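# Put the cardboard box on an empty desk or in the tote

## Task

Check whether any desk in the room is empty. If one is, set the cardboard box down on it. If none is, place the box inside the tote near the door so that no part of it sticks out past the tote's rim. At the end the foam blocks must still sit where they started, with their orientation unchanged, and the tote must rest on the floor. The robot must not fall over or finish leaning, or the task fails. Anything that stays in place only because the robot is holding or propping it does not count as done.

## Robot and tools

ROBOT. A Hello Robot Stretch 3 with a single arm. It has a two-wheel base (0.33 m long, 0.34 m wide), a lift that runs up a mast, and a telescoping arm that reaches out to the robot's RIGHT side. The base cannot move sideways, so to shift the gripper forward or back you drive the base. Turns on the spot pivot about the point midway between the drive wheels, 0.05 m behind the front edge. With the arm retracted and the wrist folded, a turn sweeps a circle of radius 0.28 m. An unfolded, level gripper reaches outside that circle.

FRAMES. Base frame: origin on the floor between the drive wheels, x forward, y left, z up. hand_pose is reported in this frame at the point where the closed fingertips meet. With all wrist joints at 0, that frame's x points up, y points back along the arm toward the mast, and z points to the robot's rear. The odometry frame is the base frame as it stood when the scene began. Heading is positive to the left, from -3.142 to 3.142, and counts wheel slip as motion.

TOOLS.
execute_actions: {"actions": [...], "cameras": [...]}. actions holds one action, or none to just read state and images. An action may contain "base", "joints" or both, plus an optional "contact_limits". These motions start together.
- base holds exactly one relative command, measured from where the base last reported itself. {"translate_m": d} drives d metres straight, forward positive, range -1 to 1. {"rotate_rad": d} turns on the spot by d radians, left/counter-clockwise positive, range -3.2 to 3.2.
- joints is a single dict of absolute targets keyed by joint name:
  - lift_m: arm height, 0 to 1.1 m.
  - arm_m: extension, 0 to 0.52 m.
  - wrist_yaw_rad: -1.345 to 4.42. 0 points along the arm, positive swings toward the front, 3.0 folds the wrist over the base.
  - wrist_pitch_rad: -1.57 to 0.451. 0 is level, negative points the tips down.
  - wrist_roll_rad: -2.911 to 2.911. 0 puts the fingers side by side.
  - gripper_m: -0.089 to 0.179, higher is wider. The real tip gap is about 0.007 less when nearly closed and 0.025 less when wide open, and it is 0 below 0.007.
  - head_pan_rad: -3.953 to 1.73. 0 is forward, positive is left, -1.57 looks along the arm.
  - head_tilt_rad: -1.53 to 0.419. Negative looks down.
  The done tolerances are ±0.004 for lift, arm and gripper, ±0.02 for yaw, roll, pan and tilt, and ±0.05 for pitch.
- contact_limits: {"arm_m": effort %, 1 to 100}. The arm stops with contact_stop once its effort reaches that level. Lower values are gentler, but too low stops it at once. The limit also caps the arm's holding force until the next action. Values above the maximum are cut down.
- cameras: head_camera, nav_camera, wrist_camera or all. Leave it out or pass null for all; [] returns none. An unknown name, unknown key or out-of-range value rejects the whole call and nothing moves. No action runs longer than 15 s.
wait: {"seconds": 0 to 10}. Issues no new command and returns state and images.
zoom_image: {"camera", "region": [x0,y0,x1,y1]} in pixels of that camera's latest full image, up to 504x504.
finished_scene: {"scene": n}. Ends the scene for good and reports success. There are 2 scenes; the next one's task appears in the result.

RESULTS.
- base_status and joint_status: done, off_target (stopped short and may still be pushing), contact_stop, time_out or torque_fault. After the last three, the old target is dropped.
- on_its_own: joints not commanded in this call. Its "held at" value is the target being held, not the actual position.
- A joint omitted from an action can keep pushing toward its old target.
- If one call reports a stop, the rest of the calls in that reply do not run.
- lidar_m: 12 sectors of 30 degrees, counter-clockwise from straight ahead (4th left, 7th behind, 10th right). The scan plane is 0.17 m above the floor, so it sees table legs but not tabletops. Range 0.15–12 m; - means nothing seen. It misses clear objects and thin legs, and the robot's own parts block sector 5 and parts of 6, 9 and 10.
- wrist_depth_mm (45–1000) and head_depth_mm (280–4000, sideways image): 7x7 grids of median depth.
- motor_effort: percent of maximum, positive toward higher joint values, with the peak in brackets. Readings are noisy and biased. An out-of-range rest effort means the motor is loaded or pushing. Positive wheel effort pushes the robot forward.
- base_tilt: degrees, forward and right positive, with about 4 degrees of fixed bias. turned_by_wheels and turned_by_imu: rotation since the last result.

STOPS AND SLACK. The arm and the lift stop on firm contact and then go slack until commanded again. A slack lift may sink under load or be pushed up by closing the fingers against a surface. The base, wrist and head have no contact stop and will keep pushing. A wrist servo strained for several seconds turns off for 10 s (torque_fault).

GRIPPER. To grip, command a value below the object's width. To release, command at least 0.02 above the value where the tips touched. Neither the reading nor done confirms a grasp, so check with the cameras. If a grasp slips, re-squeeze by sending a different value.

SAFETY.
- Fold or unfold the wrist (yaw 3.0) only with lift between 0.32 and 0.95, pitch -0.4 and roll near 0. Once folded, the lift may go down to 0.25.
- With yaw below -0.4, keep pitch at -0.5 or lower.
- A push against something rigid with the gripper above about 0.45 m can tip the robot, and a repeated push after a contact_stop tips it more easily.
- Don't drive while gripping or pushing something fixed. Avoid snagging furniture, especially in reverse.
- If the robot leans, back off in small steps, free the gripper, and lower lift to about 0.2.
- Do not drop, slam or shove objects hard. Leave the foam blocks untouched and keep the tote on the floor.

SPEED. The base reaches 0.30 m/s and 1.9 rad/s only when stowed (lift below 0.30, arm below 0.03, yaw above 2.54). Otherwise it is limited to 0.10 m/s and 0.63 rad/s. The simulation keeps running while you think, and the robot holds its last command meanwhile.

CAMERAS. head_camera and nav_camera sit on the head and move with pan and tilt; wrist_camera rides on the gripper. Calibration data (K, distortion, T_world_to_cam into the base frame) is supplied, but it carries small errors that grow with arm-mounted poses.

Each tool is called after "Request:" as a command line: name --argument value for each argument, lists and objects as JSON in quotes; but a table of rows of numbers goes row by row, as --pt "numbers of a row", without its own name.

## Session

Request:
execute_actions --actions '[]'

Scene clock: 0.00 s.
base_odometry: x=+0.000 y=+0.000 heading=+0.000 (m, m, rad; odometry frame)
turned_by_wheels: +0.000 (rad since the last result)
turned_by_imu: +0.000 (rad since the last result)
base_tilt: forward=-0.4 right=+1.7 (deg)
lidar_m: 0.90 0.78 0.78 0.90 1.56 1.37 1.11 0.96 0.96 1.11 1.92 2.09
head_depth_mm: 1865 2372 2378 2332 2289 2273 2249 / 1894 1316 1284 1285 1286 1275 1285 / 1894 1153 1146 1145 1144 1144 1140 / 1682 1038 1038 1034 1034 1029 1025 / 963 944 936 944 943 938 935 / 870 864 864 863 861 860 862 / 801 798 801 799 797 797 795
base_status: not commanded
joint_positions: lift_m=+0.506 arm_m=-0.001 wrist_yaw_rad=+2.877 wrist_pitch_rad=-0.316 wrist_roll_rad=-0.005 gripper_m=+0.037 head_pan_rad=-0.009 head_tilt_rad=+0.001
joint_status: not commanded
motor_effort: left_wheel=+1 right_wheel=+0 lift_m=+27 arm_m=+0 wrist_yaw_rad=+0 wrist_pitch_rad=+7 wrist_roll_rad=+1 gripper_m=-1 head_pan_rad=+0 head_tilt_rad=+1 (%)
hand_pose: x=+0.0405 y=+0.0843 z=+0.5420 quat_wxyz=(+0.203, +0.705, +0.019, +0.680) (m; base frame)
wrist_depth_mm: - - - 854 723 642 579 / - - - 939 777 684 604 / - - - - 829 721 646 / - - - - 897 761 677 / 908 - - 953 928 833 716 / 765 766 755 790 758 796 763 / 675 672 676 668 685 686 690
pictures: head_camera (sideways: a quarter turn clockwise sets it upright), nav_camera (sideways: a quarter turn counterclockwise sets it upright), wrist_camera
Images, in order (width x height): head_camera 896x504, nav_camera 672x504, wrist_camera 644x364.

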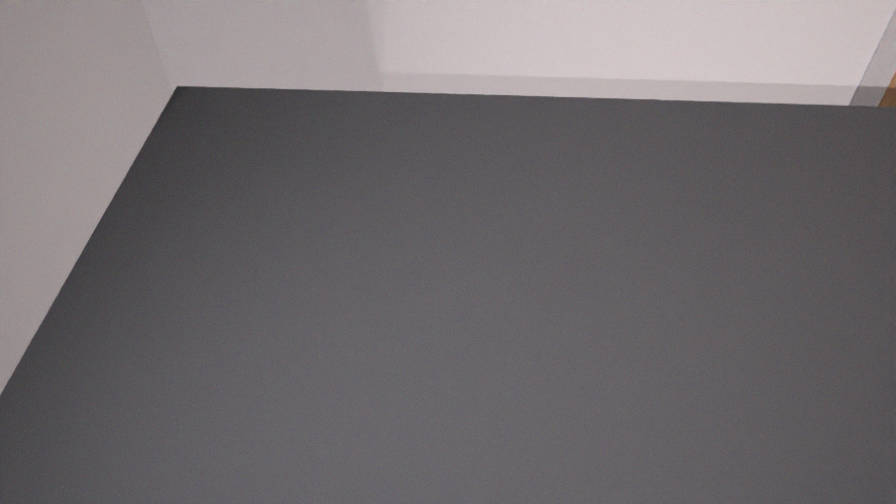

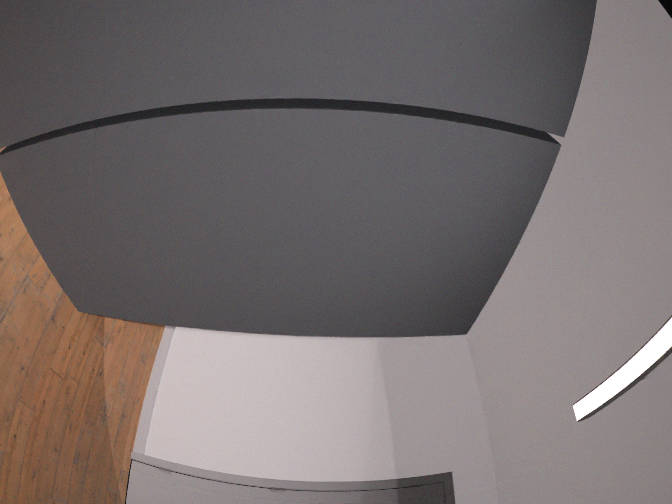

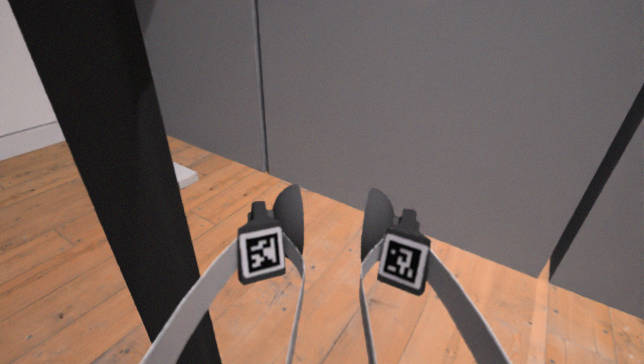

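Request:
execute_actions --actions '[{"base":{"rotate_rad":-0.785},"joints":{"head_pan_rad":-0.6,"head_tilt_rad":-0.6,"lift_m":0.27}}]'

Request:
execute_actions --actions '[{"joints":{"head_pan_rad":-2.5}}]'

Scene clock: 5.20 s.
base_odometry: x=+0.000 y=+0.000 heading=-0.785 (m, m, rad; odometry frame)
turned_by_wheels: -0.785 (rad since the last result)
turned_by_imu: -0.792 (rad since the last result)
base_tilt: forward=-0.4 right=+1.7 (deg)
lidar_m: 2.08 1.11 0.81 0.78 0.81 1.11 1.66 1.36 0.99 0.96 1.00 1.36
head_depth_mm: 1099 1164 1240 1318 1431 1494 1326 / 1229 1325 1414 1523 1633 1577 1333 / 1390 1505 1620 1784 1855 1573 1326 / 1613 1772 1933 2125 1935 1582 1317 / 1901 2086 2316 2439 1955 1568 1319 / 1936 2126 2292 2416 1851 1567 1318 / 1842 1961 2145 2306 1916 1560 1320
base_status: done
joint_positions: lift_m=+0.270 arm_m=-0.001 wrist_yaw_rad=+2.877 wrist_pitch_rad=-0.316 wrist_roll_rad=-0.005 gripper_m=+0.037 head_pan_rad=-0.593 head_tilt_rad=-0.592
joint_status: all done
motor_effort: left_wheel=+2(5) right_wheel=-3(7) lift_m=+17(25) arm_m=-1(1) wrist_yaw_rad=+0(1) wrist_pitch_rad=+7(7) wrist_roll_rad=+0(1) gripper_m=+0(0) head_pan_rad=-3(22) head_tilt_rad=-2(23) (%)
hand_pose: x=+0.0404 y=+0.0842 z=+0.3065 quat_wxyz=(+0.203, +0.705, +0.019, +0.680) (m; base frame)
wrist_depth_mm: - 687 711 752 790 833 876 / 685 737 750 808 859 916 - / 736 - 832 868 925 - - / 726 - 744 764 776 792 796 / 581 - 617 604 636 628 644 / 490 500 - 511 491 521 527 / 439 - - 437 438 443 447
pictures: head_camera (sideways: a quarter turn clockwise sets it upright), nav_camera (sideways: a quarter turn counterclockwise sets it upright), wrist_camera
camera_calibration (this result's frames):
head_camera: T_world_to_cam=[[-0.470125, 0.228719, -0.852449, 1.1293], [0.51783, 0.853612, -0.0565514, 0.0783394], [0.714727, -0.46801, -0.519743, 0.624181], [0, 0, 0, 1]] pos_world=[0.0442285, -0.033042, 1.29152]
nav_camera: T_world_to_cam=[[0.463348, -0.273115, 0.84304, -1.06246], [-0.5409, -0.840717, 0.0249255, 0.028021], [0.701951, -0.46755, -0.537273, 0.651772], [0, 0, 0, 1]] pos_world=[0.0499359, 0.038119, 1.24518]
wrist_camera: T_world_to_cam=[[0.974297, -0.222492, 0.0352487, -0.023977], [-0.0878821, -0.519492, -0.849944, 0.328766], [0.207417, 0.825, -0.525693, 0.251566], [0, 0, 0, 1]] pos_world=[0.0000743652, -0.0420851, 0.412524]
Images, in order (width x height): head_camera 896x504, nav_camera 672x504, wrist_camera 644x364.

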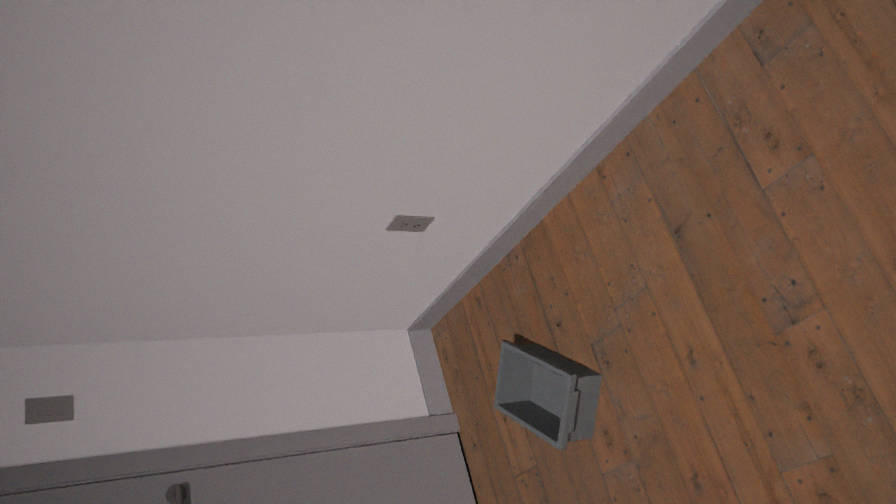

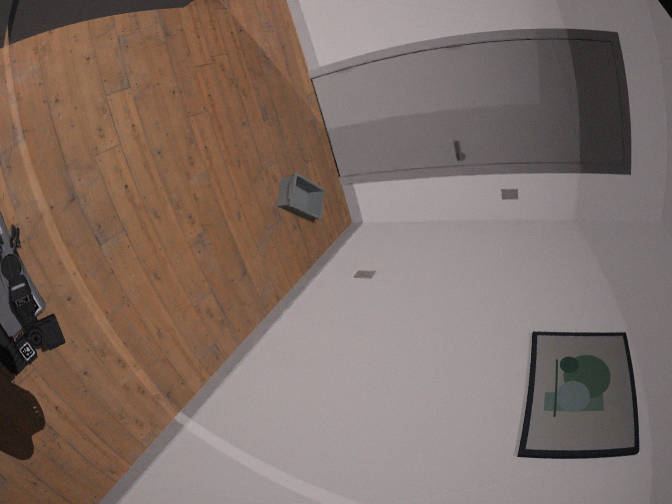

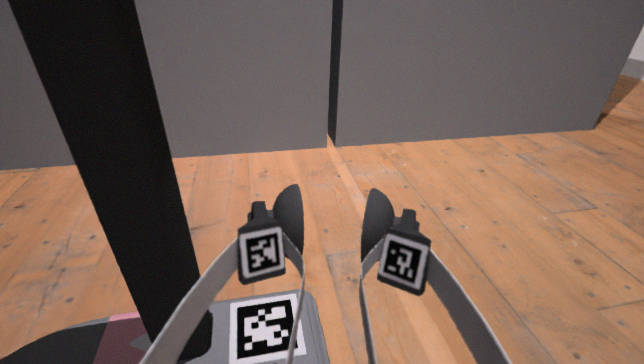

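Scene clock: 6.70 s.
base_odometry: x=+0.000 y=+0.000 heading=-0.785 (m, m, rad; odometry frame)
turned_by_wheels: +0.000 (rad since the last result)
turned_by_imu: +0.000 (rad since the last result)
base_tilt: forward=-0.4 right=+1.7 (deg)
lidar_m: 2.09 1.11 0.82 0.78 0.81 1.11 1.66 1.36 0.99 0.96 1.00 1.36
head_depth_mm: 1550 1579 1094 1945 1958 1576 1329 / 1585 1674 1166 2017 1893 1582 1325 / 1429 1529 1705 1971 1882 1581 1325 / 1276 1391 1534 1722 1853 1575 1320 / 1156 1251 1372 1510 1688 1572 1321 / 1051 1133 1232 1334 1476 1517 1317 / 965 1036 1112 1201 1314 1438 1308
base_status: not commanded
joint_positions: lift_m=+0.270 arm_m=-0.001 wrist_yaw_rad=+2.877 wrist_pitch_rad=-0.316 wrist_roll_rad=-0.005 gripper_m=+0.037 head_pan_rad=-2.493 head_tilt_rad=-0.592
joint_status: all done
motor_effort: left_wheel=+2(2) right_wheel=-3(2) lift_m=+17(17) arm_m=+0(0) wrist_yaw_rad=+0(0) wrist_pitch_rad=+7(7) wrist_roll_rad=+1(1) gripper_m=-2(0) head_pan_rad=-3(27) head_tilt_rad=+0(3) (%)
hand_pose: x=+0.0404 y=+0.0842 z=+0.3065 quat_wxyz=(+0.203, +0.705, +0.019, +0.680) (m; base frame)
wrist_depth_mm: - 676 705 746 796 823 890 / 681 732 758 820 846 908 - / 737 - 820 874 924 - - / 727 - 760 769 773 782 800 / 586 - 629 617 634 624 629 / 495 495 - 512 498 519 521 / 433 - - 436 439 442 447
pictures: head_camera (sideways: a quarter turn clockwise sets it upright), nav_camera (sideways: a quarter turn counterclockwise sets it upright), wrist_camera
camera_calibration (this result's frames):
head_camera: T_world_to_cam=[[0.368478, 0.371064, -0.852371, 1.12409], [0.640472, -0.765897, -0.0565442, 0.0775819], [-0.67381, -0.525085, -0.519872, 0.63282], [0, 0, 0, 1]] pos_world=[-0.0374896, -0.0254037, 1.29151]
nav_camera: T_world_to_cam=[[-0.4083, -0.350303, 0.842959, -1.05704], [-0.62081, 0.783565, 0.0249222, 0.0285126], [-0.669243, -0.513141, -0.537401, 0.660302], [0, 0, 0, 1]] pos_world=[0.0280143, -0.0537973, 1.24518]
wrist_camera: T_world_to_cam=[[0.974297, -0.222492, 0.0352487, -0.023977], [-0.0878821, -0.519492, -0.849944, 0.328766], [0.207417, 0.825, -0.525693, 0.251566], [0, 0, 0, 1]] pos_world=[0.0000743643, -0.0420851, 0.412524]
Images, in order (width x height): head_camera 896x504, nav_camera 672x504, wrist_camera 644x364.

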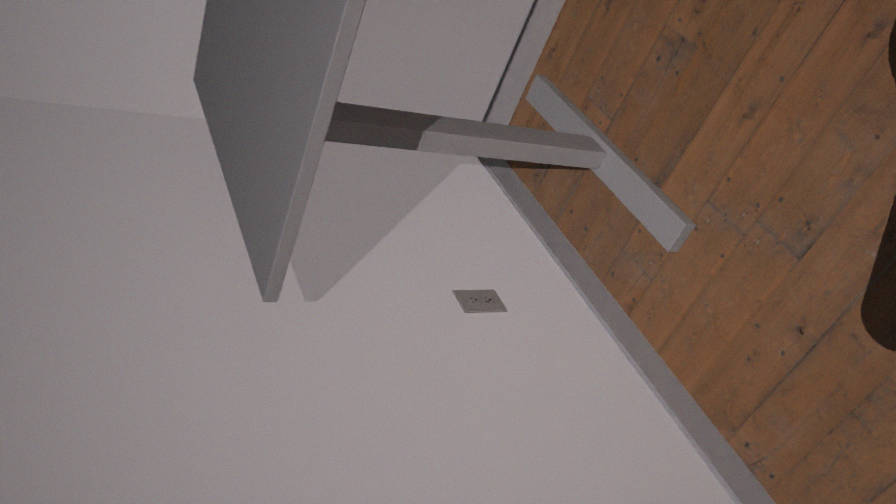

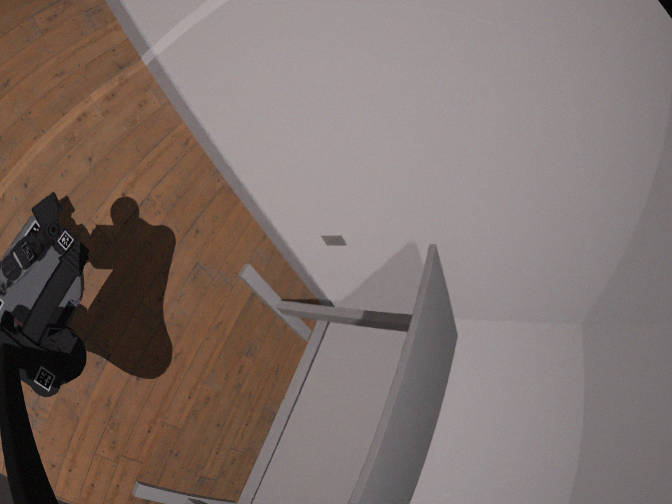

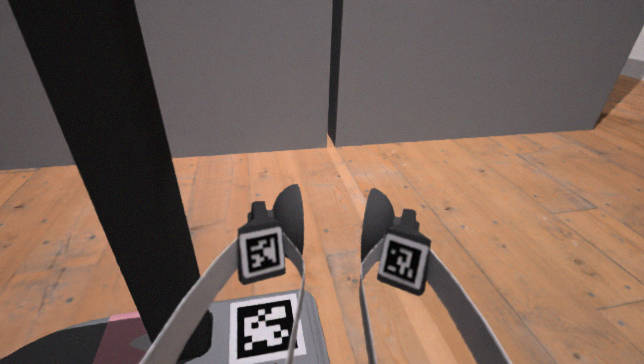

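Request:
execute_actions --actions '[{"joints":{"head_pan_rad":-3.15,"head_tilt_rad":-0.3}}]'

Request:
execute_actions --actions '[{"base":{"translate_m":1},"joints":{"head_pan_rad":1.0,"head_tilt_rad":-0.6}}]'

Scene clock: 10.23 s.
base_odometry: x=+0.000 y=+0.000 heading=-0.785 (m, m, rad; odometry frame)
turned_by_wheels: +0.000 (rad since the last result)
turned_by_imu: +0.001 (rad since the last result)
base_tilt: forward=-0.4 right=+1.6 (deg)
lidar_m: 2.09 1.11 0.81 0.78 0.81 1.10 1.66 1.36 0.99 0.96 1.00 1.36
head_depth_mm: 1464 1531 1608 1420 1015 1853 1696 / 1463 1518 1615 1404 1771 1870 1692 / 1471 1546 1622 1398 1786 1896 1677 / 1480 1554 1625 1373 1806 1902 1668 / 1488 1560 1637 1350 1800 1900 1664 / 1498 1559 1633 1342 1805 1903 1661 / 1499 1571 1642 1332 1828 1909 1655
base_status: not commanded
joint_positions: lift_m=+0.270 arm_m=-0.001 wrist_yaw_rad=+2.877 wrist_pitch_rad=-0.316 wrist_roll_rad=-0.005 gripper_m=+0.037 head_pan_rad=-3.143 head_tilt_rad=-0.310
joint_status: all done
motor_effort: left_wheel=+2(2) right_wheel=-2(2) lift_m=+16(17) arm_m=+0(0) wrist_yaw_rad=-1(0) wrist_pitch_rad=+7(7) wrist_roll_rad=+1(1) gripper_m=+0(0) head_pan_rad=-2(26) head_tilt_rad=+4(17) (%)
hand_pose: x=+0.0404 y=+0.0842 z=+0.3065 quat_wxyz=(+0.203, +0.705, +0.019, +0.680) (m; base frame)
wrist_depth_mm: - 680 719 748 785 834 884 / 689 723 767 824 860 925 - / 750 - 824 878 908 - - / 712 - 752 758 782 790 800 / 591 - 620 607 633 623 623 / 496 496 - 509 497 522 529 / 436 - - 440 437 442 447
pictures: head_camera (sideways: a quarter turn clockwise sets it upright), nav_camera (sideways: a quarter turn counterclockwise sets it upright), wrist_camera
camera_calibration (this result's frames):
head_camera: T_world_to_cam=[[0.259937, 0.072702, -0.962885, 1.26896], [0.028722, -0.997303, -0.067547, 0.0956609], [-0.965198, -0.010098, -0.261324, 0.29814], [0, 0, 0, 1]] pos_world=[-0.0448323, 0.00615752, 1.30624]
nav_camera: T_world_to_cam=[[-0.280937, -0.0320725, 0.95919, -1.20947], [-0.0122289, 0.99948, 0.0298379, 0.0183905], [-0.959648, -0.00334723, -0.281183, 0.328657], [0, 0, 0, 1]] pos_world=[-0.0241641, -0.0560715, 1.25198]
wrist_camera: T_world_to_cam=[[0.974297, -0.222492, 0.0352486, -0.023977], [-0.0878822, -0.519492, -0.849944, 0.328766], [0.207417, 0.825, -0.525693, 0.251566], [0, 0, 0, 1]] pos_world=[0.0000743685, -0.0420851, 0.412524]
Images, in order (width x height): head_camera 896x504, nav_camera 672x504, wrist_camera 644x364.

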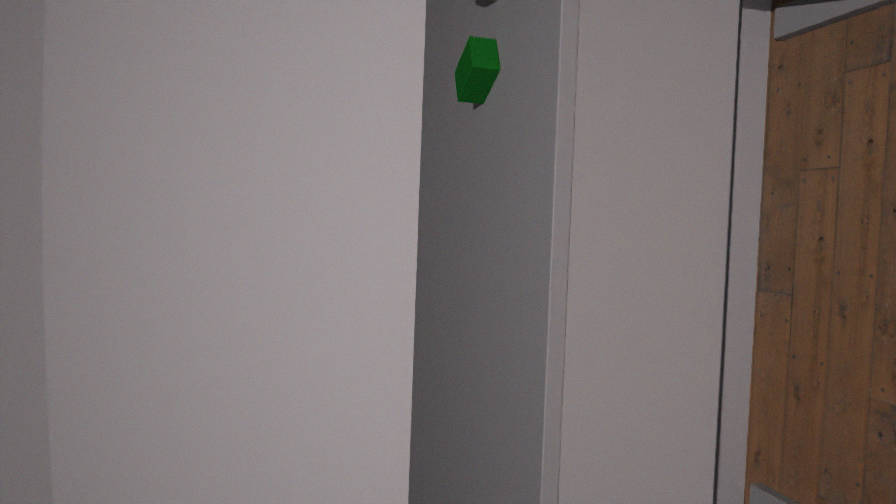

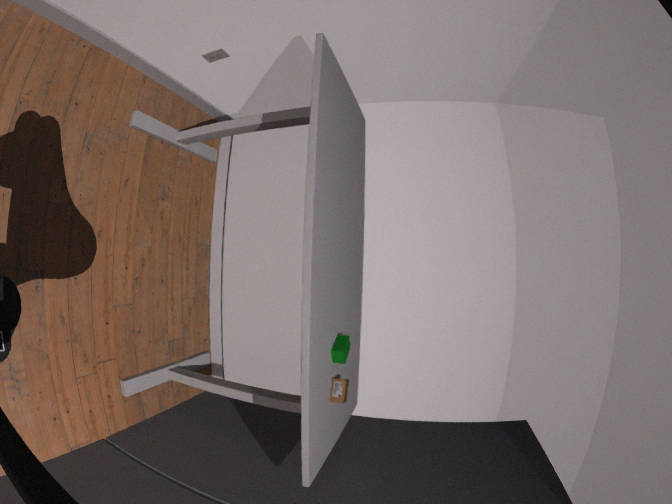

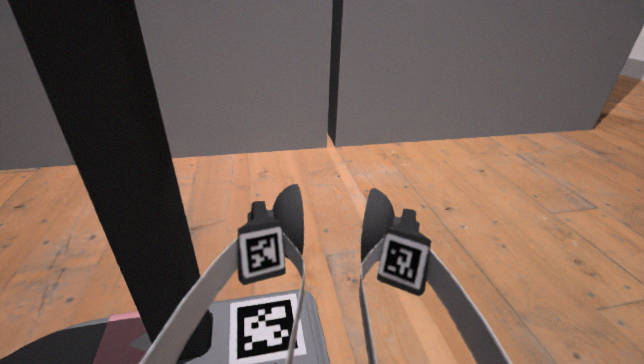

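Scene clock: 15.33 s.
base_odometry: x=+0.708 y=-0.707 heading=-0.785 (m, m, rad; odometry frame)
turned_by_wheels: +0.000 (rad since the last result)
turned_by_imu: +0.005 (rad since the last result)
base_tilt: forward=-0.4 right=+1.7 (deg)
lidar_m: 1.09 1.15 1.58 0.78 0.81 1.12 2.27 1.36 0.99 0.96 1.00 1.13
head_depth_mm: 1302 1383 1460 1565 1662 1577 1328 / 1464 1559 1674 1808 1848 1582 1325 / 1667 1790 1938 2096 1954 1572 1323 / 1928 2105 2320 2424 1939 1583 1319 / 2272 2505 2859 2523 1914 1559 1316 / 2824 3212 3403 2509 1935 1572 1299 / 3348 3697 3548 2485 963 1032 1166
base_status: done
joint_positions: lift_m=+0.270 arm_m=-0.001 wrist_yaw_rad=+2.877 wrist_pitch_rad=-0.316 wrist_roll_rad=-0.005 gripper_m=+0.037 head_pan_rad=+0.993 head_tilt_rad=-0.593
joint_status: all done
motor_effort: left_wheel=+1(8) right_wheel=-2(6) lift_m=+17(17) arm_m=+0(0) wrist_yaw_rad=+1(0) wrist_pitch_rad=+7(7) wrist_roll_rad=+1(1) gripper_m=-1(1) head_pan_rad=+2(26) head_tilt_rad=-2(15) (%)
hand_pose: x=+0.0404 y=+0.0842 z=+0.3065 quat_wxyz=(+0.203, +0.705, +0.019, +0.680) (m; base frame)
wrist_depth_mm: - 678 702 - - - - / 686 722 766 - - - - / 741 - 809 942 - - - / 730 - 766 766 778 782 800 / 594 - 633 615 631 618 633 / 491 495 - 506 495 518 522 / 438 - - 436 439 441 448
pictures: head_camera (sideways: a quarter turn clockwise sets it upright), nav_camera (sideways: a quarter turn counterclockwise sets it upright), wrist_camera
camera_calibration (this result's frames):
head_camera: T_world_to_cam=[[-0.221815, -0.473703, -0.852293, 1.12758], [-0.861258, 0.505013, -0.0565371, 0.0867331], [0.457201, 0.721503, -0.520001, 0.626088], [0, 0, 0, 1]] pos_world=[0.0385673, 0.0386149, 1.2915]
nav_camera: T_world_to_cam=[[0.266305, 0.467588, 0.842878, -1.06105], [0.848703, -0.528282, 0.0249191, 0.0195527], [0.456929, 0.708717, -0.537528, 0.653598], [0, 0, 0, 1]] pos_world=[-0.0326786, 0.0432475, 1.24518]
wrist_camera: T_world_to_cam=[[0.974297, -0.222491, 0.0352481, -0.0239764], [-0.0878853, -0.519504, -0.849936, 0.328755], [0.207415, 0.824993, -0.525705, 0.251566], [0, 0, 0, 1]] pos_world=[0.000074377, -0.042085, 0.412516]
Images, in order (width x height): head_camera 896x504, nav_camera 672x504, wrist_camera 644x364.

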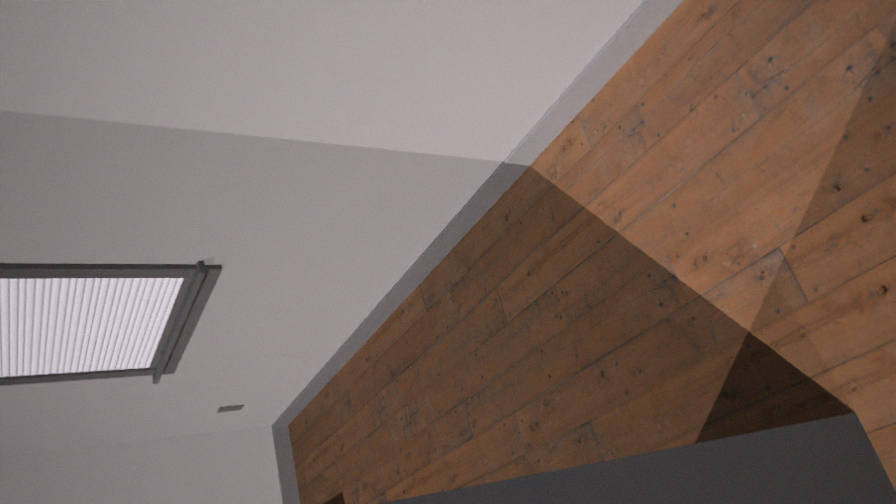

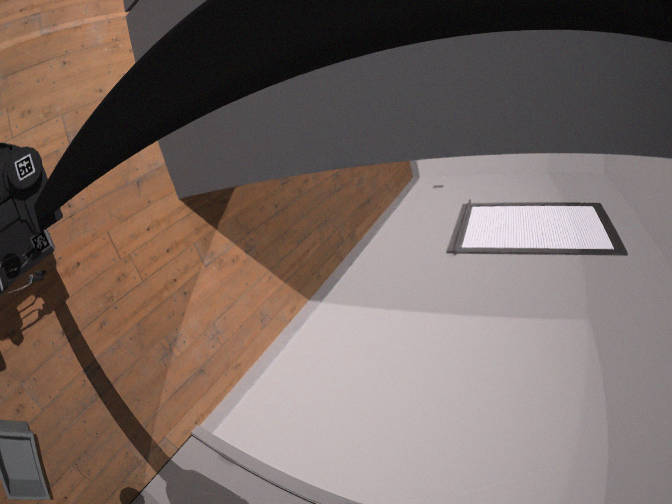

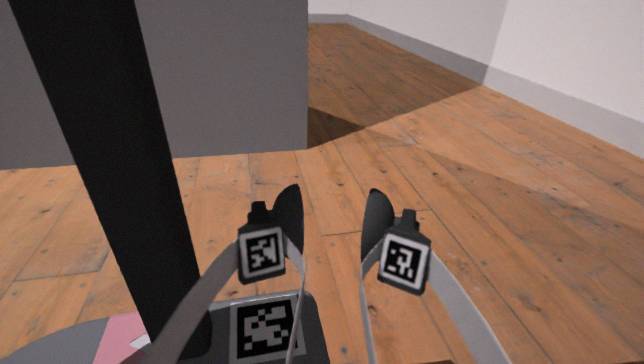

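Request:
execute_actions --actions '[{"base":{"translate_m":-1}}]' --cameras '[]'

Request:
execute_actions --actions '[{"base":{"translate_m":-0.6}}]' --cameras '[]'

Request:
execute_actions --actions '[{"base":{"rotate_rad":-1.571},"joints":{"head_pan_rad":-1.65,"head_tilt_rad":-0.6}}]' --cameras '[]'

Request:
execute_actions --actions '[{"base":{"translate_m":-0.35},"joints":{"lift_m":0.9,"wrist_pitch_rad":-0.4}}]'

Scene clock: 24.63 s.
base_odometry: x=+0.000 y=+0.000 heading=-0.785 (m, m, rad; odometry frame)
turned_by_wheels: +0.000 (rad since the last result)
turned_by_imu: -0.002 (rad since the last result)
base_tilt: forward=-0.4 right=+1.6 (deg)
lidar_m: 2.09 1.10 0.81 0.78 0.81 1.11 1.66 1.36 0.99 0.96 0.99 1.36
head_depth_mm: 898 996 1119 1285 1509 1586 1331 / 843 932 1041 1181 1367 1534 1325 / 794 875 971 1092 1250 1451 1331 / 756 822 908 1012 1147 1319 1326 / 714 779 859 948 1064 1209 1292 / 681 738 809 894 1003 1128 1255 / 663 715 774 836 923 1037 1173
base_status: done
joint_positions: lift_m=+0.270 arm_m=-0.001 wrist_yaw_rad=+2.877 wrist_pitch_rad=-0.316 wrist_roll_rad=-0.005 gripper_m=+0.037 head_pan_rad=+0.993 head_tilt_rad=-0.593
joint_status: not commanded
motor_effort: left_wheel=+1(3) right_wheel=-2(9) lift_m=+18(18) arm_m=+0(0) wrist_yaw_rad=+0(0) wrist_pitch_rad=+7(7) wrist_roll_rad=+0(0) gripper_m=+0(0) head_pan_rad=+2(2) head_tilt_rad=-2(3) (%)
hand_pose: x=+0.0404 y=+0.0842 z=+0.3065 quat_wxyz=(+0.203, +0.705, +0.019, +0.680) (m; base frame)
wrist_depth_mm: - 670 709 753 788 835 894 / 694 721 778 821 854 911 - / 739 - 834 890 921 - - / 729 - 749 773 780 786 802 / 587 - 627 614 642 627 631 / 491 500 - 509 492 517 526 / 436 - - 439 434 442 441
pictures: none
No camera images: the call's "cameras" was empty. Leave "cameras" out to get every camera's image.

Scene clock: 28.27 s.
base_odometry: x=-0.425 y=+0.424 heading=-0.785 (m, m, rad; odometry frame)
turned_by_wheels: +0.000 (rad since the last result)
turned_by_imu: -0.001 (rad since the last result)
base_tilt: forward=-0.4 right=+1.7 (deg)
lidar_m: 2.70 1.11 0.81 0.78 0.81 0.81 1.06 0.94 0.89 0.96 1.00 1.36
head_depth_mm: 894 1001 1131 1287 1510 1579 1319 / 843 936 1045 1185 1370 1534 1330 / 798 874 969 1090 1241 1457 1324 / 755 822 908 1014 1146 1321 1320 / 717 784 854 946 1066 1208 1292 / 682 741 810 888 988 1116 1256 / 651 703 767 838 924 1033 1168
base_status: done
joint_positions: lift_m=+0.270 arm_m=-0.001 wrist_yaw_rad=+2.877 wrist_pitch_rad=-0.316 wrist_roll_rad=-0.005 gripper_m=+0.037 head_pan_rad=+0.993 head_tilt_rad=-0.593
joint_status: not commanded
motor_effort: left_wheel=+2(4) right_wheel=-2(10) lift_m=+17(17) arm_m=+0(0) wrist_yaw_rad=+0(0) wrist_pitch_rad=+7(7) wrist_roll_rad=+0(0) gripper_m=-1(0) head_pan_rad=+2(2) head_tilt_rad=-3(2) (%)
hand_pose: x=+0.0404 y=+0.0842 z=+0.3065 quat_wxyz=(+0.203, +0.705, +0.019, +0.680) (m; base frame)
wrist_depth_mm: - 688 716 757 792 840 877 / 678 730 767 809 854 909 - / 734 - 833 868 934 - - / 713 - 753 767 780 787 804 / 586 - 623 610 639 625 630 / 490 494 - 507 500 516 523 / 437 - - 436 438 440 445
pictures: none
No camera images: the call's "cameras" was empty. Leave "cameras" out to get every camera's image.

Scene clock: 30.47 s.
base_odometry: x=-0.425 y=+0.424 heading=-2.356 (m, m, rad; odometry frame)
turned_by_wheels: -1.571 (rad since the last result)
turned_by_imu: -1.578 (rad since the last result)
base_tilt: forward=-0.5 right=+1.7 (deg)
lidar_m: 0.96 1.00 1.37 2.69 1.10 0.81 0.78 0.81 0.81 1.06 0.93 0.89
head_depth_mm: 898 983 955 668 511 415 1246 / 899 981 956 665 510 414 1243 / 900 980 948 662 509 414 1238 / 899 978 946 660 508 413 1237 / 897 976 940 657 507 412 1235 / 895 981 940 657 506 411 1230 / 894 976 932 655 505 410 1236
base_status: done
joint_positions: lift_m=+0.270 arm_m=-0.001 wrist_yaw_rad=+2.877 wrist_pitch_rad=-0.316 wrist_roll_rad=-0.005 gripper_m=+0.037 head_pan_rad=-1.643 head_tilt_rad=-0.593
joint_status: all done
motor_effort: left_wheel=+2(8) right_wheel=-2(9) lift_m=+17(17) arm_m=+0(0) wrist_yaw_rad=+0(0) wrist_pitch_rad=+7(7) wrist_roll_rad=+1(1) gripper_m=-1(1) head_pan_rad=-2(28) head_tilt_rad=-2(3) (%)
hand_pose: x=+0.0404 y=+0.0842 z=+0.3065 quat_wxyz=(+0.203, +0.705, +0.019, +0.680) (m; base frame)
wrist_depth_mm: - - - - - - 883 / - - - - - - 895 / 956 - - - - - 890 / 734 - 743 761 772 790 802 / 584 - 626 611 636 621 625 / 490 496 - 512 489 513 523 / 437 - - 437 438 443 445
pictures: none
No camera images: the call's "cameras" was empty. Leave "cameras" out to get every camera's image.

Scene clock: 37.03 s.
base_odometry: x=-0.177 y=+0.672 heading=-2.356 (m, m, rad; odometry frame)
turned_by_wheels: +0.000 (rad since the last result)
turned_by_imu: +0.000 (rad since the last result)
base_tilt: forward=-0.4 right=+1.7 (deg)
lidar_m: 1.31 1.36 1.87 1.63 0.60 0.45 0.43 0.45 0.61 1.06 1.10 1.17
head_depth_mm: 895 978 959 668 512 427 - / 895 978 951 664 511 426 - / 896 980 943 567 509 414 - / 896 979 943 634 508 413 - / 893 977 943 660 507 412 - / 896 973 937 581 505 411 369 / 891 972 932 655 506 410 371
base_status: done
joint_positions: lift_m=+0.900 arm_m=-0.001 wrist_yaw_rad=+2.877 wrist_pitch_rad=-0.414 wrist_roll_rad=-0.005 gripper_m=+0.037 head_pan_rad=-1.643 head_tilt_rad=-0.593
joint_status: all done
motor_effort: left_wheel=+1(7) right_wheel=-2(11) lift_m=+37(39) arm_m=+0(0) wrist_yaw_rad=+0(1) wrist_pitch_rad=+6(6) wrist_roll_rad=+1(0) gripper_m=+0(1) head_pan_rad=-3(3) head_tilt_rad=-3(2) (%)
hand_pose: x=+0.0375 y=+0.0734 z=+0.9130 quat_wxyz=(+0.236, +0.703, +0.054, +0.669) (m; base frame)
wrist_depth_mm: - - - - - - - / 630 - - - - - - / 649 - - - - - - / 658 - - - - - - / 650 858 - - - - - / 626 922 - - - - - / 609 888 - - - - -
pictures: head_camera (sideways: a quarter turn clockwise sets it upright), nav_camera (sideways: a quarter turn counterclockwise sets it upright), wrist_camera
camera_calibration (this result's frames):
head_camera: T_world_to_cam=[[-0.0354259, 0.522268, -0.852046, 1.12613], [0.998101, -0.0244975, -0.0565144, 0.0753614], [-0.0503886, -0.85243, -0.520408, 0.629714], [0, 0, 0, 1]] pos_world=[-0.00359394, -0.0495053, 1.29148]
nav_camera: T_world_to_cam=[[-0.00645668, -0.538468, 0.842622, -1.05905], [-0.998391, 0.0509503, 0.0249089, 0.0308332], [-0.0563445, -0.841105, -0.53793, 0.657252], [0, 0, 0, 1]] pos_world=[0.0609782, -0.0190186, 1.24517]
wrist_camera: T_world_to_cam=[[0.975132, -0.219422, 0.031171, -0.0414643], [-0.109025, -0.597387, -0.794507, 0.794286], [0.192953, 0.771351, -0.606454, 0.65815], [0, 0, 0, 1]] pos_world=[0.0000382045, -0.0422667, 1.0315]
Images, in order (width x height): head_camera 896x504, nav_camera 672x504, wrist_camera 644x364.

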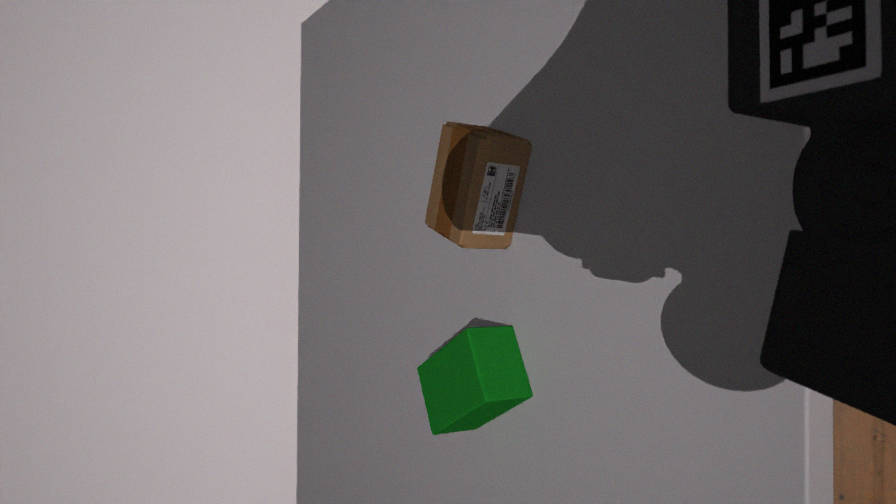

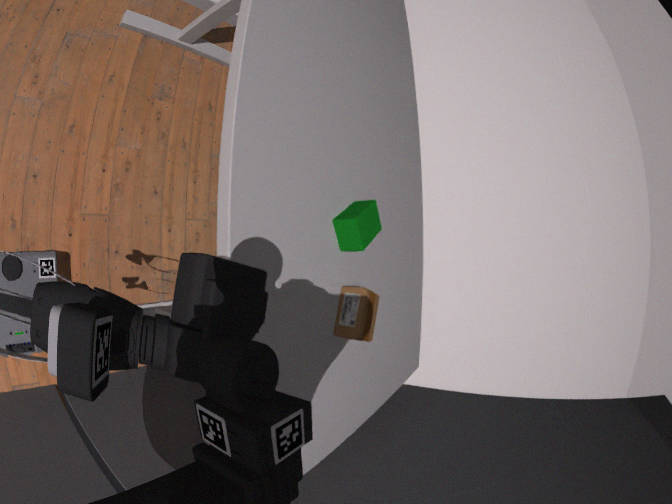

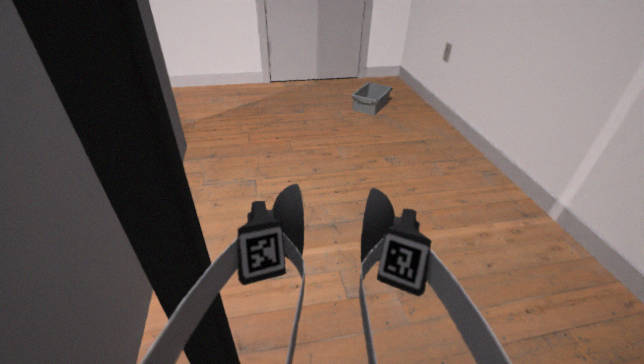

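Request:
execute_actions --actions '[{"joints":{"wrist_yaw_rad":1.6,"lift_m":0.95}}]' --cameras '[]'

Request:
execute_actions --actions '[{"joints":{"lift_m":1.04}}]' --cameras '[]'

Request:
execute_actions --actions '[{"joints":{"wrist_yaw_rad":-0.28,"gripper_m":0.165}}]'

Scene clock: 42.17 s.
base_odometry: x=-0.177 y=+0.672 heading=-2.356 (m, m, rad; odometry frame)
turned_by_wheels: +0.000 (rad since the last result)
turned_by_imu: +0.001 (rad since the last result)
base_tilt: forward=-0.4 right=+1.6 (deg)
lidar_m: 1.31 1.36 1.87 1.63 0.60 0.44 0.43 0.45 0.61 1.06 1.10 1.18
head_depth_mm: 898 978 956 665 538 - - / 898 980 951 664 511 - - / 893 976 949 565 509 - - / 897 980 943 634 507 436 - / 892 976 939 658 507 412 372 / 896 973 937 582 505 411 371 / 893 973 931 654 504 410 362
base_status: not commanded
joint_positions: lift_m=+0.950 arm_m=-0.001 wrist_yaw_rad=+1.602 wrist_pitch_rad=-0.415 wrist_roll_rad=-0.005 gripper_m=+0.037 head_pan_rad=-1.643 head_tilt_rad=-0.593
joint_status: all done
motor_effort: left_wheel=+2(2) right_wheel=-2(2) lift_m=+37(40) arm_m=+0(0) wrist_yaw_rad=-2(5) wrist_pitch_rad=+6(7) wrist_roll_rad=+1(1) gripper_m=-1(0) head_pan_rad=-3(3) head_tilt_rad=-2(2) (%)
hand_pose: x=+0.2033 y=-0.1367 z=+0.9629 quat_wxyz=(+0.588, +0.597, -0.375, +0.397) (m; base frame)
wrist_depth_mm: - - - - 752 598 624 / - - - - - 379 386 / - - - - - 286 283 / - - - - - 240 222 / - - - - - - 182 / - - - - - - 160 / - - - - - - 143
pictures: none
No camera images: the call's "cameras" was empty. Leave "cameras" out to get every camera's image.

Scene clock: 43.83 s.
base_odometry: x=-0.177 y=+0.672 heading=-2.356 (m, m, rad; odometry frame)
turned_by_wheels: +0.000 (rad since the last result)
turned_by_imu: +0.000 (rad since the last result)
base_tilt: forward=-0.4 right=+1.7 (deg)
lidar_m: 1.31 1.36 1.88 1.63 0.60 0.44 0.43 0.45 0.61 1.06 1.10 1.17
head_depth_mm: 898 972 1027 - - 427 1240 / 895 981 1027 - - - - / 895 979 1022 - - - - / 894 981 1002 - - - - / 891 978 942 659 507 435 - / 893 975 932 581 507 434 - / 892 976 928 655 505 434 -
base_status: not commanded
joint_positions: lift_m=+1.040 arm_m=-0.001 wrist_yaw_rad=+1.602 wrist_pitch_rad=-0.415 wrist_roll_rad=-0.005 gripper_m=+0.037 head_pan_rad=-1.643 head_tilt_rad=-0.593
joint_status: all done
motor_effort: left_wheel=+1(2) right_wheel=-2(2) lift_m=+37(34) arm_m=+0(1) wrist_yaw_rad=-3(2) wrist_pitch_rad=+7(7) wrist_roll_rad=+0(1) gripper_m=-1(1) head_pan_rad=-2(3) head_tilt_rad=-3(2) (%)
hand_pose: x=+0.2033 y=-0.1368 z=+1.0529 quat_wxyz=(+0.588, +0.597, -0.375, +0.397) (m; base frame)
wrist_depth_mm: - - - - - - - / - - - - 718 627 645 / - - - - - 461 472 / - - - - - 364 370 / - - - - - 304 306 / - - - - - 262 261 / - - - - - 232 227
pictures: none
No camera images: the call's "cameras" was empty. Leave "cameras" out to get every camera's image.

Scene clock: 45.77 s.
base_odometry: x=-0.177 y=+0.672 heading=-2.356 (m, m, rad; odometry frame)
turned_by_wheels: +0.000 (rad since the last result)
turned_by_imu: +0.000 (rad since the last result)
base_tilt: forward=-0.4 right=+1.7 (deg)
lidar_m: 1.31 1.36 1.87 1.63 0.60 0.44 0.43 0.45 0.61 1.06 1.10 1.18
head_depth_mm: 900 974 1028 - - - - / 894 980 1028 - - - - / 896 980 1019 - - - - / 892 976 1007 - - - - / 894 976 941 658 507 413 372 / 891 976 938 583 505 412 371 / 889 979 931 655 504 411 371
base_status: not commanded
joint_positions: lift_m=+1.040 arm_m=-0.001 wrist_yaw_rad=-0.278 wrist_pitch_rad=-0.415 wrist_roll_rad=-0.005 gripper_m=+0.165 head_pan_rad=-1.643 head_tilt_rad=-0.593
joint_status: all done
motor_effort: left_wheel=+1(2) right_wheel=-2(2) lift_m=+37(37) arm_m=-1(0) wrist_yaw_rad=-2(3) wrist_pitch_rad=+7(7) wrist_roll_rad=+1(1) gripper_m=+0(81) head_pan_rad=-2(3) head_tilt_rad=-2(2) (%)
hand_pose: x=-0.0832 y=-0.3597 z=+1.0529 quat_wxyz=(+0.667, +0.049, -0.703, -0.240) (m; base frame)
wrist_depth_mm: 653 668 725 758 734 482 354 / 579 588 597 610 653 492 359 / 436 442 446 452 459 479 367 / 335 294 326 334 365 366 374 / 291 - 297 299 303 307 342 / 252 245 254 256 257 259 269 / 213 219 221 223 224 226 226
pictures: head_camera (sideways: a quarter turn clockwise sets it upright), nav_camera (sideways: a quarter turn counterclockwise sets it upright), wrist_camera
camera_calibration (this result's frames):
head_camera: T_world_to_cam=[[-0.0354258, 0.522267, -0.852046, 1.12613], [0.998101, -0.0244976, -0.0565144, 0.0753614], [-0.0503887, -0.85243, -0.520408, 0.629714], [0, 0, 0, 1]] pos_world=[-0.00359394, -0.0495053, 1.29148]
nav_camera: T_world_to_cam=[[-0.00645674, -0.538467, 0.842622, -1.05905], [-0.998391, 0.0509504, 0.0249089, 0.0308332], [-0.0563446, -0.841105, -0.53793, 0.657252], [0, 0, 0, 1]] pos_world=[0.0609782, -0.0190186, 1.24517]
wrist_camera: T_world_to_cam=[[-0.972074, 0.232602, 0.0311316, -0.0225104], [0.117314, 0.596536, -0.793966, 1.08118], [-0.203249, -0.768141, -0.607165, 0.514345], [0, 0, 0, 1]] pos_world=[-0.0441792, -0.244636, 1.17141]
Images, in order (width x height): head_camera 896x504, nav_camera 672x504, wrist_camera 644x364.

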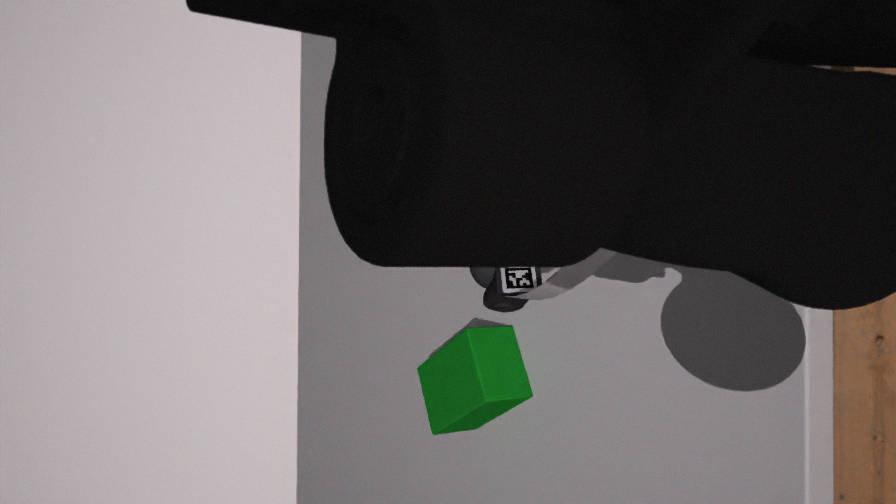

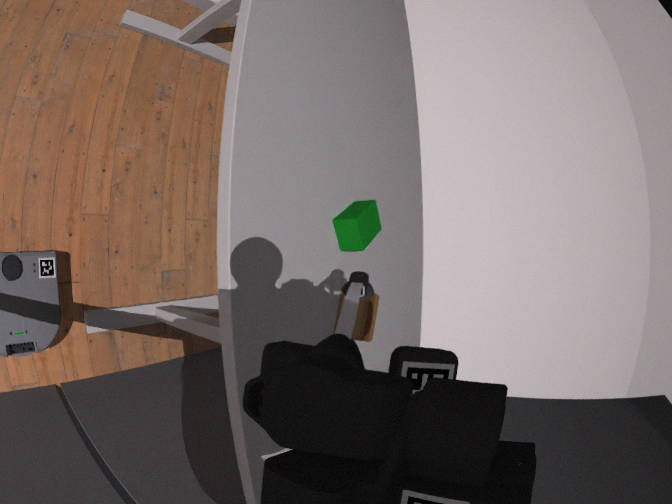

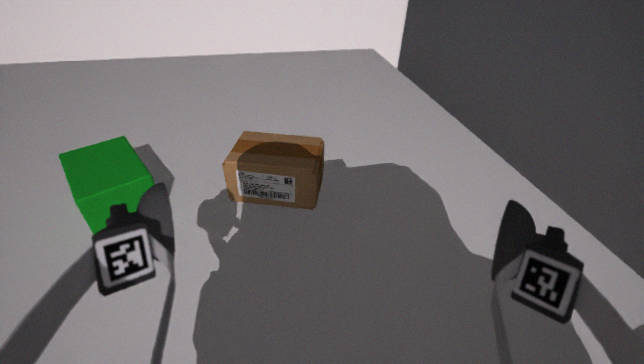

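Request:
execute_actions --actions '[{"joints":{"arm_m":0.17,"gripper_m":0.155,"wrist_roll_rad":-0.04}}]' --cameras '["wrist_camera","nav_camera"]'

Scene clock: 50.50 s.
base_odometry: x=-0.177 y=+0.672 heading=-2.356 (m, m, rad; odometry frame)
turned_by_wheels: +0.000 (rad since the last result)
turned_by_imu: +0.001 (rad since the last result)
base_tilt: forward=-0.4 right=+1.7 (deg)
lidar_m: 1.31 1.36 1.87 1.63 0.60 0.44 0.43 0.45 0.61 1.06 1.10 1.18
head_depth_mm: 894 - 1031 639 511 415 1163 / 885 - - 612 510 414 994 / 897 - - - 509 413 374 / 893 948 1000 606 508 413 373 / 890 976 936 660 507 412 372 / 892 975 935 579 505 411 372 / 895 976 930 656 505 410 370
base_status: not commanded
joint_positions: lift_m=+1.040 arm_m=+0.170 wrist_yaw_rad=-0.279 wrist_pitch_rad=-0.415 wrist_roll_rad=-0.035 gripper_m=+0.155 head_pan_rad=-1.643 head_tilt_rad=-0.593
joint_status: all done
motor_effort: left_wheel=+1(1) right_wheel=-2(2) lift_m=+37(37) arm_m=+4(4) wrist_yaw_rad=+0(3) wrist_pitch_rad=+7(7) wrist_roll_rad=-1(2) gripper_m=+0(53) head_pan_rad=-2(3) head_tilt_rad=-2(2) (%)
hand_pose: x=-0.0835 y=-0.5307 z=+1.0529 quat_wxyz=(+0.677, +0.053, -0.693, -0.240) (m; base frame)
wrist_depth_mm: 511 536 565 595 628 484 360 / 543 559 590 608 653 494 366 / 412 422 436 455 468 486 369 / 340 344 349 355 367 383 373 / 281 - 291 299 303 320 350 / 198 238 236 198 258 258 270 / 170 216 180 173 225 228 232
pictures: nav_camera (sideways: a quarter turn counterclockwise sets it upright), wrist_camera
camera_calibration (this result's frames):
nav_camera: T_world_to_cam=[[-0.0065185, -0.538467, 0.842622, -1.05905], [-0.998385, 0.0510649, 0.0249089, 0.0308332], [-0.0564411, -0.841098, -0.53793, 0.657253], [0, 0, 0, 1]] pos_world=[0.060976, -0.0190249, 1.24517]
wrist_camera: T_world_to_cam=[[-0.973375, 0.221641, 0.0584437, -0.0176688], [0.0898892, 0.603647, -0.792168, 1.18279], [-0.210857, -0.765823, -0.607498, 0.383916], [0, 0, 0, 1]] pos_world=[-0.0425673, -0.41606, 1.17123]
Images, in order (width x height): nav_camera 672x504, wrist_camera 644x364.

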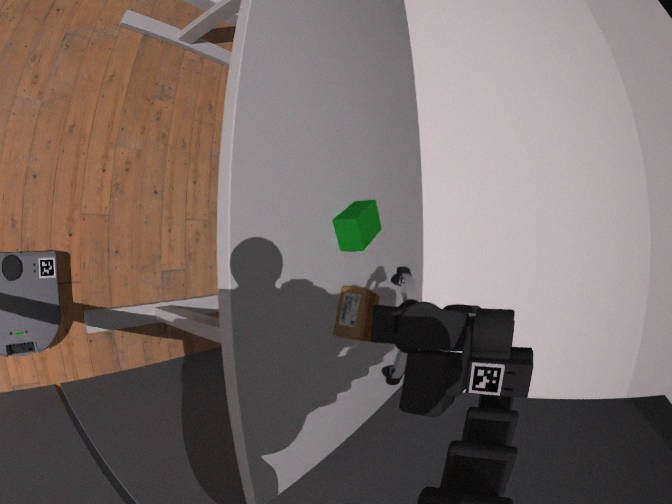

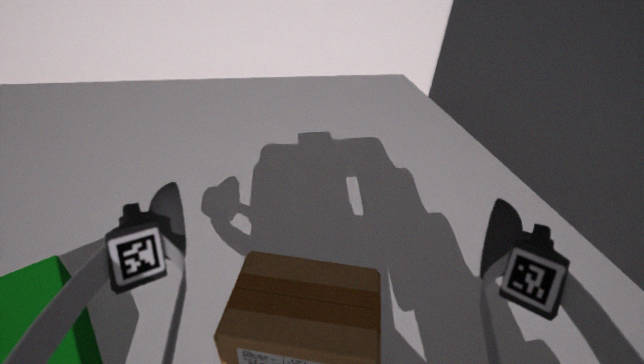

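Request:
execute_actions --actions '[{"joints":{"lift_m":0.96,"arm_m":0.16,"wrist_roll_rad":0.05}}]' --cameras '["wrist_camera","nav_camera"]'

Scene clock: 54.40 s.
base_odometry: x=-0.177 y=+0.672 heading=-2.356 (m, m, rad; odometry frame)
turned_by_wheels: +0.000 (rad since the last result)
turned_by_imu: +0.001 (rad since the last result)
base_tilt: forward=-0.4 right=+1.7 (deg)
lidar_m: 1.31 1.36 1.87 1.63 0.60 0.44 0.43 0.45 0.61 1.06 1.10 1.18
head_depth_mm: 896 979 1035 - 497 416 1168 / 894 976 1030 - - 414 994 / 892 977 1001 - - 414 373 / 897 976 940 - - 413 373 / 894 975 942 657 507 413 372 / 894 972 937 580 506 411 371 / 892 974 933 655 506 411 371
base_status: not commanded
joint_positions: lift_m=+0.960 arm_m=+0.160 wrist_yaw_rad=-0.279 wrist_pitch_rad=-0.415 wrist_roll_rad=+0.044 gripper_m=+0.155 head_pan_rad=-1.643 head_tilt_rad=-0.593
joint_status: all done
motor_effort: left_wheel=+2(1) right_wheel=-2(2) lift_m=+17(36) arm_m=-4(2) wrist_yaw_rad=-2(0) wrist_pitch_rad=+7(7) wrist_roll_rad=+2(3) gripper_m=+0(1) head_pan_rad=-3(2) head_tilt_rad=-3(3) (%)
hand_pose: x=-0.0835 y=-0.5213 z=+0.9737 quat_wxyz=(+0.649, +0.043, -0.720, -0.242) (m; base frame)
wrist_depth_mm: 510 532 567 584 619 471 350 / 420 406 401 395 389 420 360 / 300 299 298 291 289 286 299 / 237 238 159 151 221 229 226 / 197 - 135 130 179 196 189 / 168 162 155 145 158 161 161 / 142 145 145 143 143 142 141
pictures: nav_camera (sideways: a quarter turn counterclockwise sets it upright), wrist_camera
camera_calibration (this result's frames):
nav_camera: T_world_to_cam=[[-0.0065185, -0.538467, 0.842622, -1.05905], [-0.998385, 0.0510649, 0.0249089, 0.0308332], [-0.0564411, -0.841098, -0.53793, 0.657253], [0, 0, 0, 1]] pos_world=[0.060976, -0.0190249, 1.24517]
wrist_camera: T_world_to_cam=[[-0.967283, 0.2533, -0.0142296, 0.0726447], [0.164526, 0.583608, -0.795193, 1.11316], [-0.193118, -0.771518, -0.606189, 0.340264], [0, 0, 0, 1]] pos_world=[-0.0471646, -0.40553, 1.09247]
Images, in order (width x height): nav_camera 672x504, wrist_camera 644x364.

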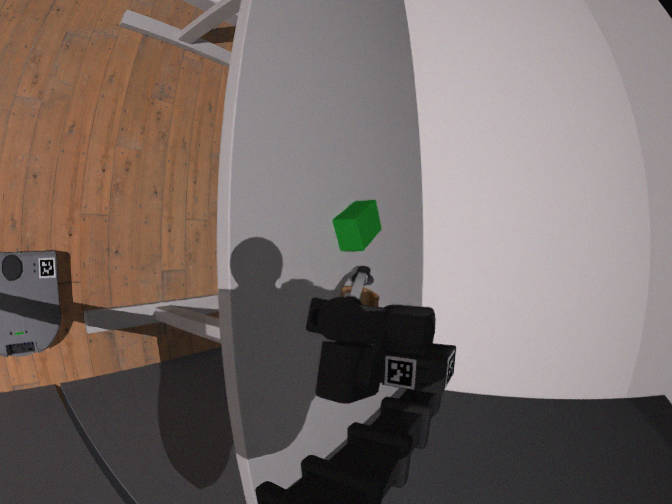

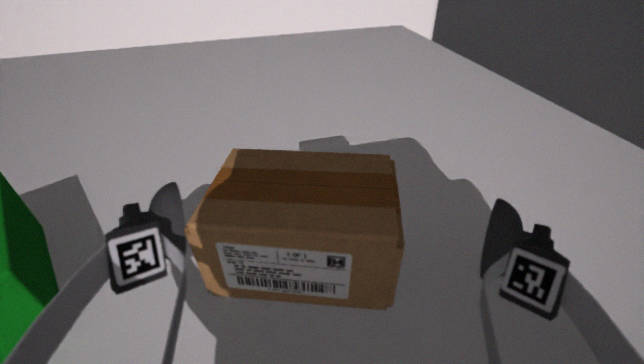

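Request:
execute_actions --actions '[{"base":{"translate_m":0.012},"joints":{"lift_m":0.948,"arm_m":0.172,"gripper_m":0.13}}]' --cameras '["wrist_camera"]'

Request:
execute_actions --actions '[{"joints":{"gripper_m":0.05}}]' --cameras '[]'

Request:
execute_actions --actions '[{"joints":{"lift_m":1.04}}]' --cameras '["wrist_camera"]'

Scene clock: 58.47 s.
base_odometry: x=-0.186 y=+0.663 heading=-2.356 (m, m, rad; odometry frame)
turned_by_wheels: +0.000 (rad since the last result)
turned_by_imu: +0.001 (rad since the last result)
base_tilt: forward=-0.4 right=+1.7 (deg)
lidar_m: 1.30 1.35 1.85 1.68 0.62 0.46 0.44 0.46 0.63 1.06 1.10 1.17
head_depth_mm: 897 980 1022 - 495 415 1204 / 896 981 1032 - - 415 983 / 897 978 1010 - - 414 1239 / 896 977 944 - - 413 1232 / 894 977 936 632 509 412 1227 / 893 977 941 596 506 412 372 / 894 973 933 656 505 411 371
base_status: done
joint_positions: lift_m=+0.950 arm_m=+0.171 wrist_yaw_rad=-0.312 wrist_pitch_rad=-0.389 wrist_roll_rad=+0.027 gripper_m=+0.130 head_pan_rad=-1.643 head_tilt_rad=-0.593
joint_status: lift_m contact_stop (moved -0.011 of -0.012); the others done
on_its_own: lift_m is slack since a contact_stop, until your next command for it; wrist_yaw_rad is at rest, and its effort (+37) is outside its rest range (-12 to +12)
motor_effort: left_wheel=-3(4) right_wheel=+8(8) lift_m=+27(30) arm_m=+9(8) wrist_yaw_rad=+37(37) wrist_pitch_rad=-5(7) wrist_roll_rad=+8(8) gripper_m=-10(81) head_pan_rad=-3(3) head_tilt_rad=-1(3) (%)
hand_pose: x=-0.0916 y=-0.5330 z=+0.9687 quat_wxyz=(+0.655, +0.024, -0.715, -0.244) (m; base frame)
wrist_depth_mm: 503 524 554 587 618 464 348 / 408 408 404 401 406 434 361 / 294 292 292 292 293 290 327 / 228 228 151 144 157 227 226 / 188 195 127 123 123 194 187 / 158 154 146 135 136 157 158 / - 138 138 138 138 137 138
pictures: wrist_camera
camera_calibration (this result's frames):
wrist_camera: T_world_to_cam=[[-0.960419, 0.278548, 0.00267327, 0.0654186], [0.161089, 0.563204, -0.810464, 1.121], [-0.227259, -0.777954, -0.585783, 0.300253], [0, 0, 0, 1]] pos_world=[-0.0495167, -0.415992, 1.08424]
Images, in order (width x height): wrist_camera 644x364.

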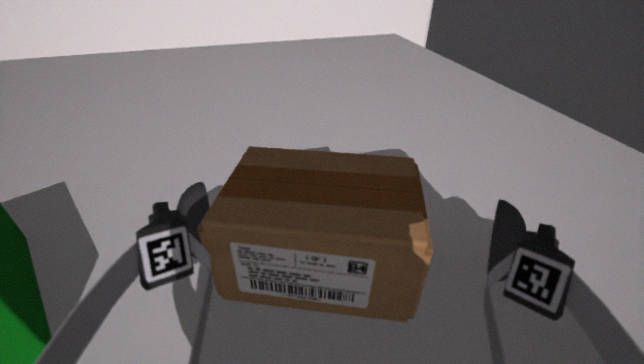

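not run: a stop came earlier in this reply.

not run: a stop came earlier in this reply.


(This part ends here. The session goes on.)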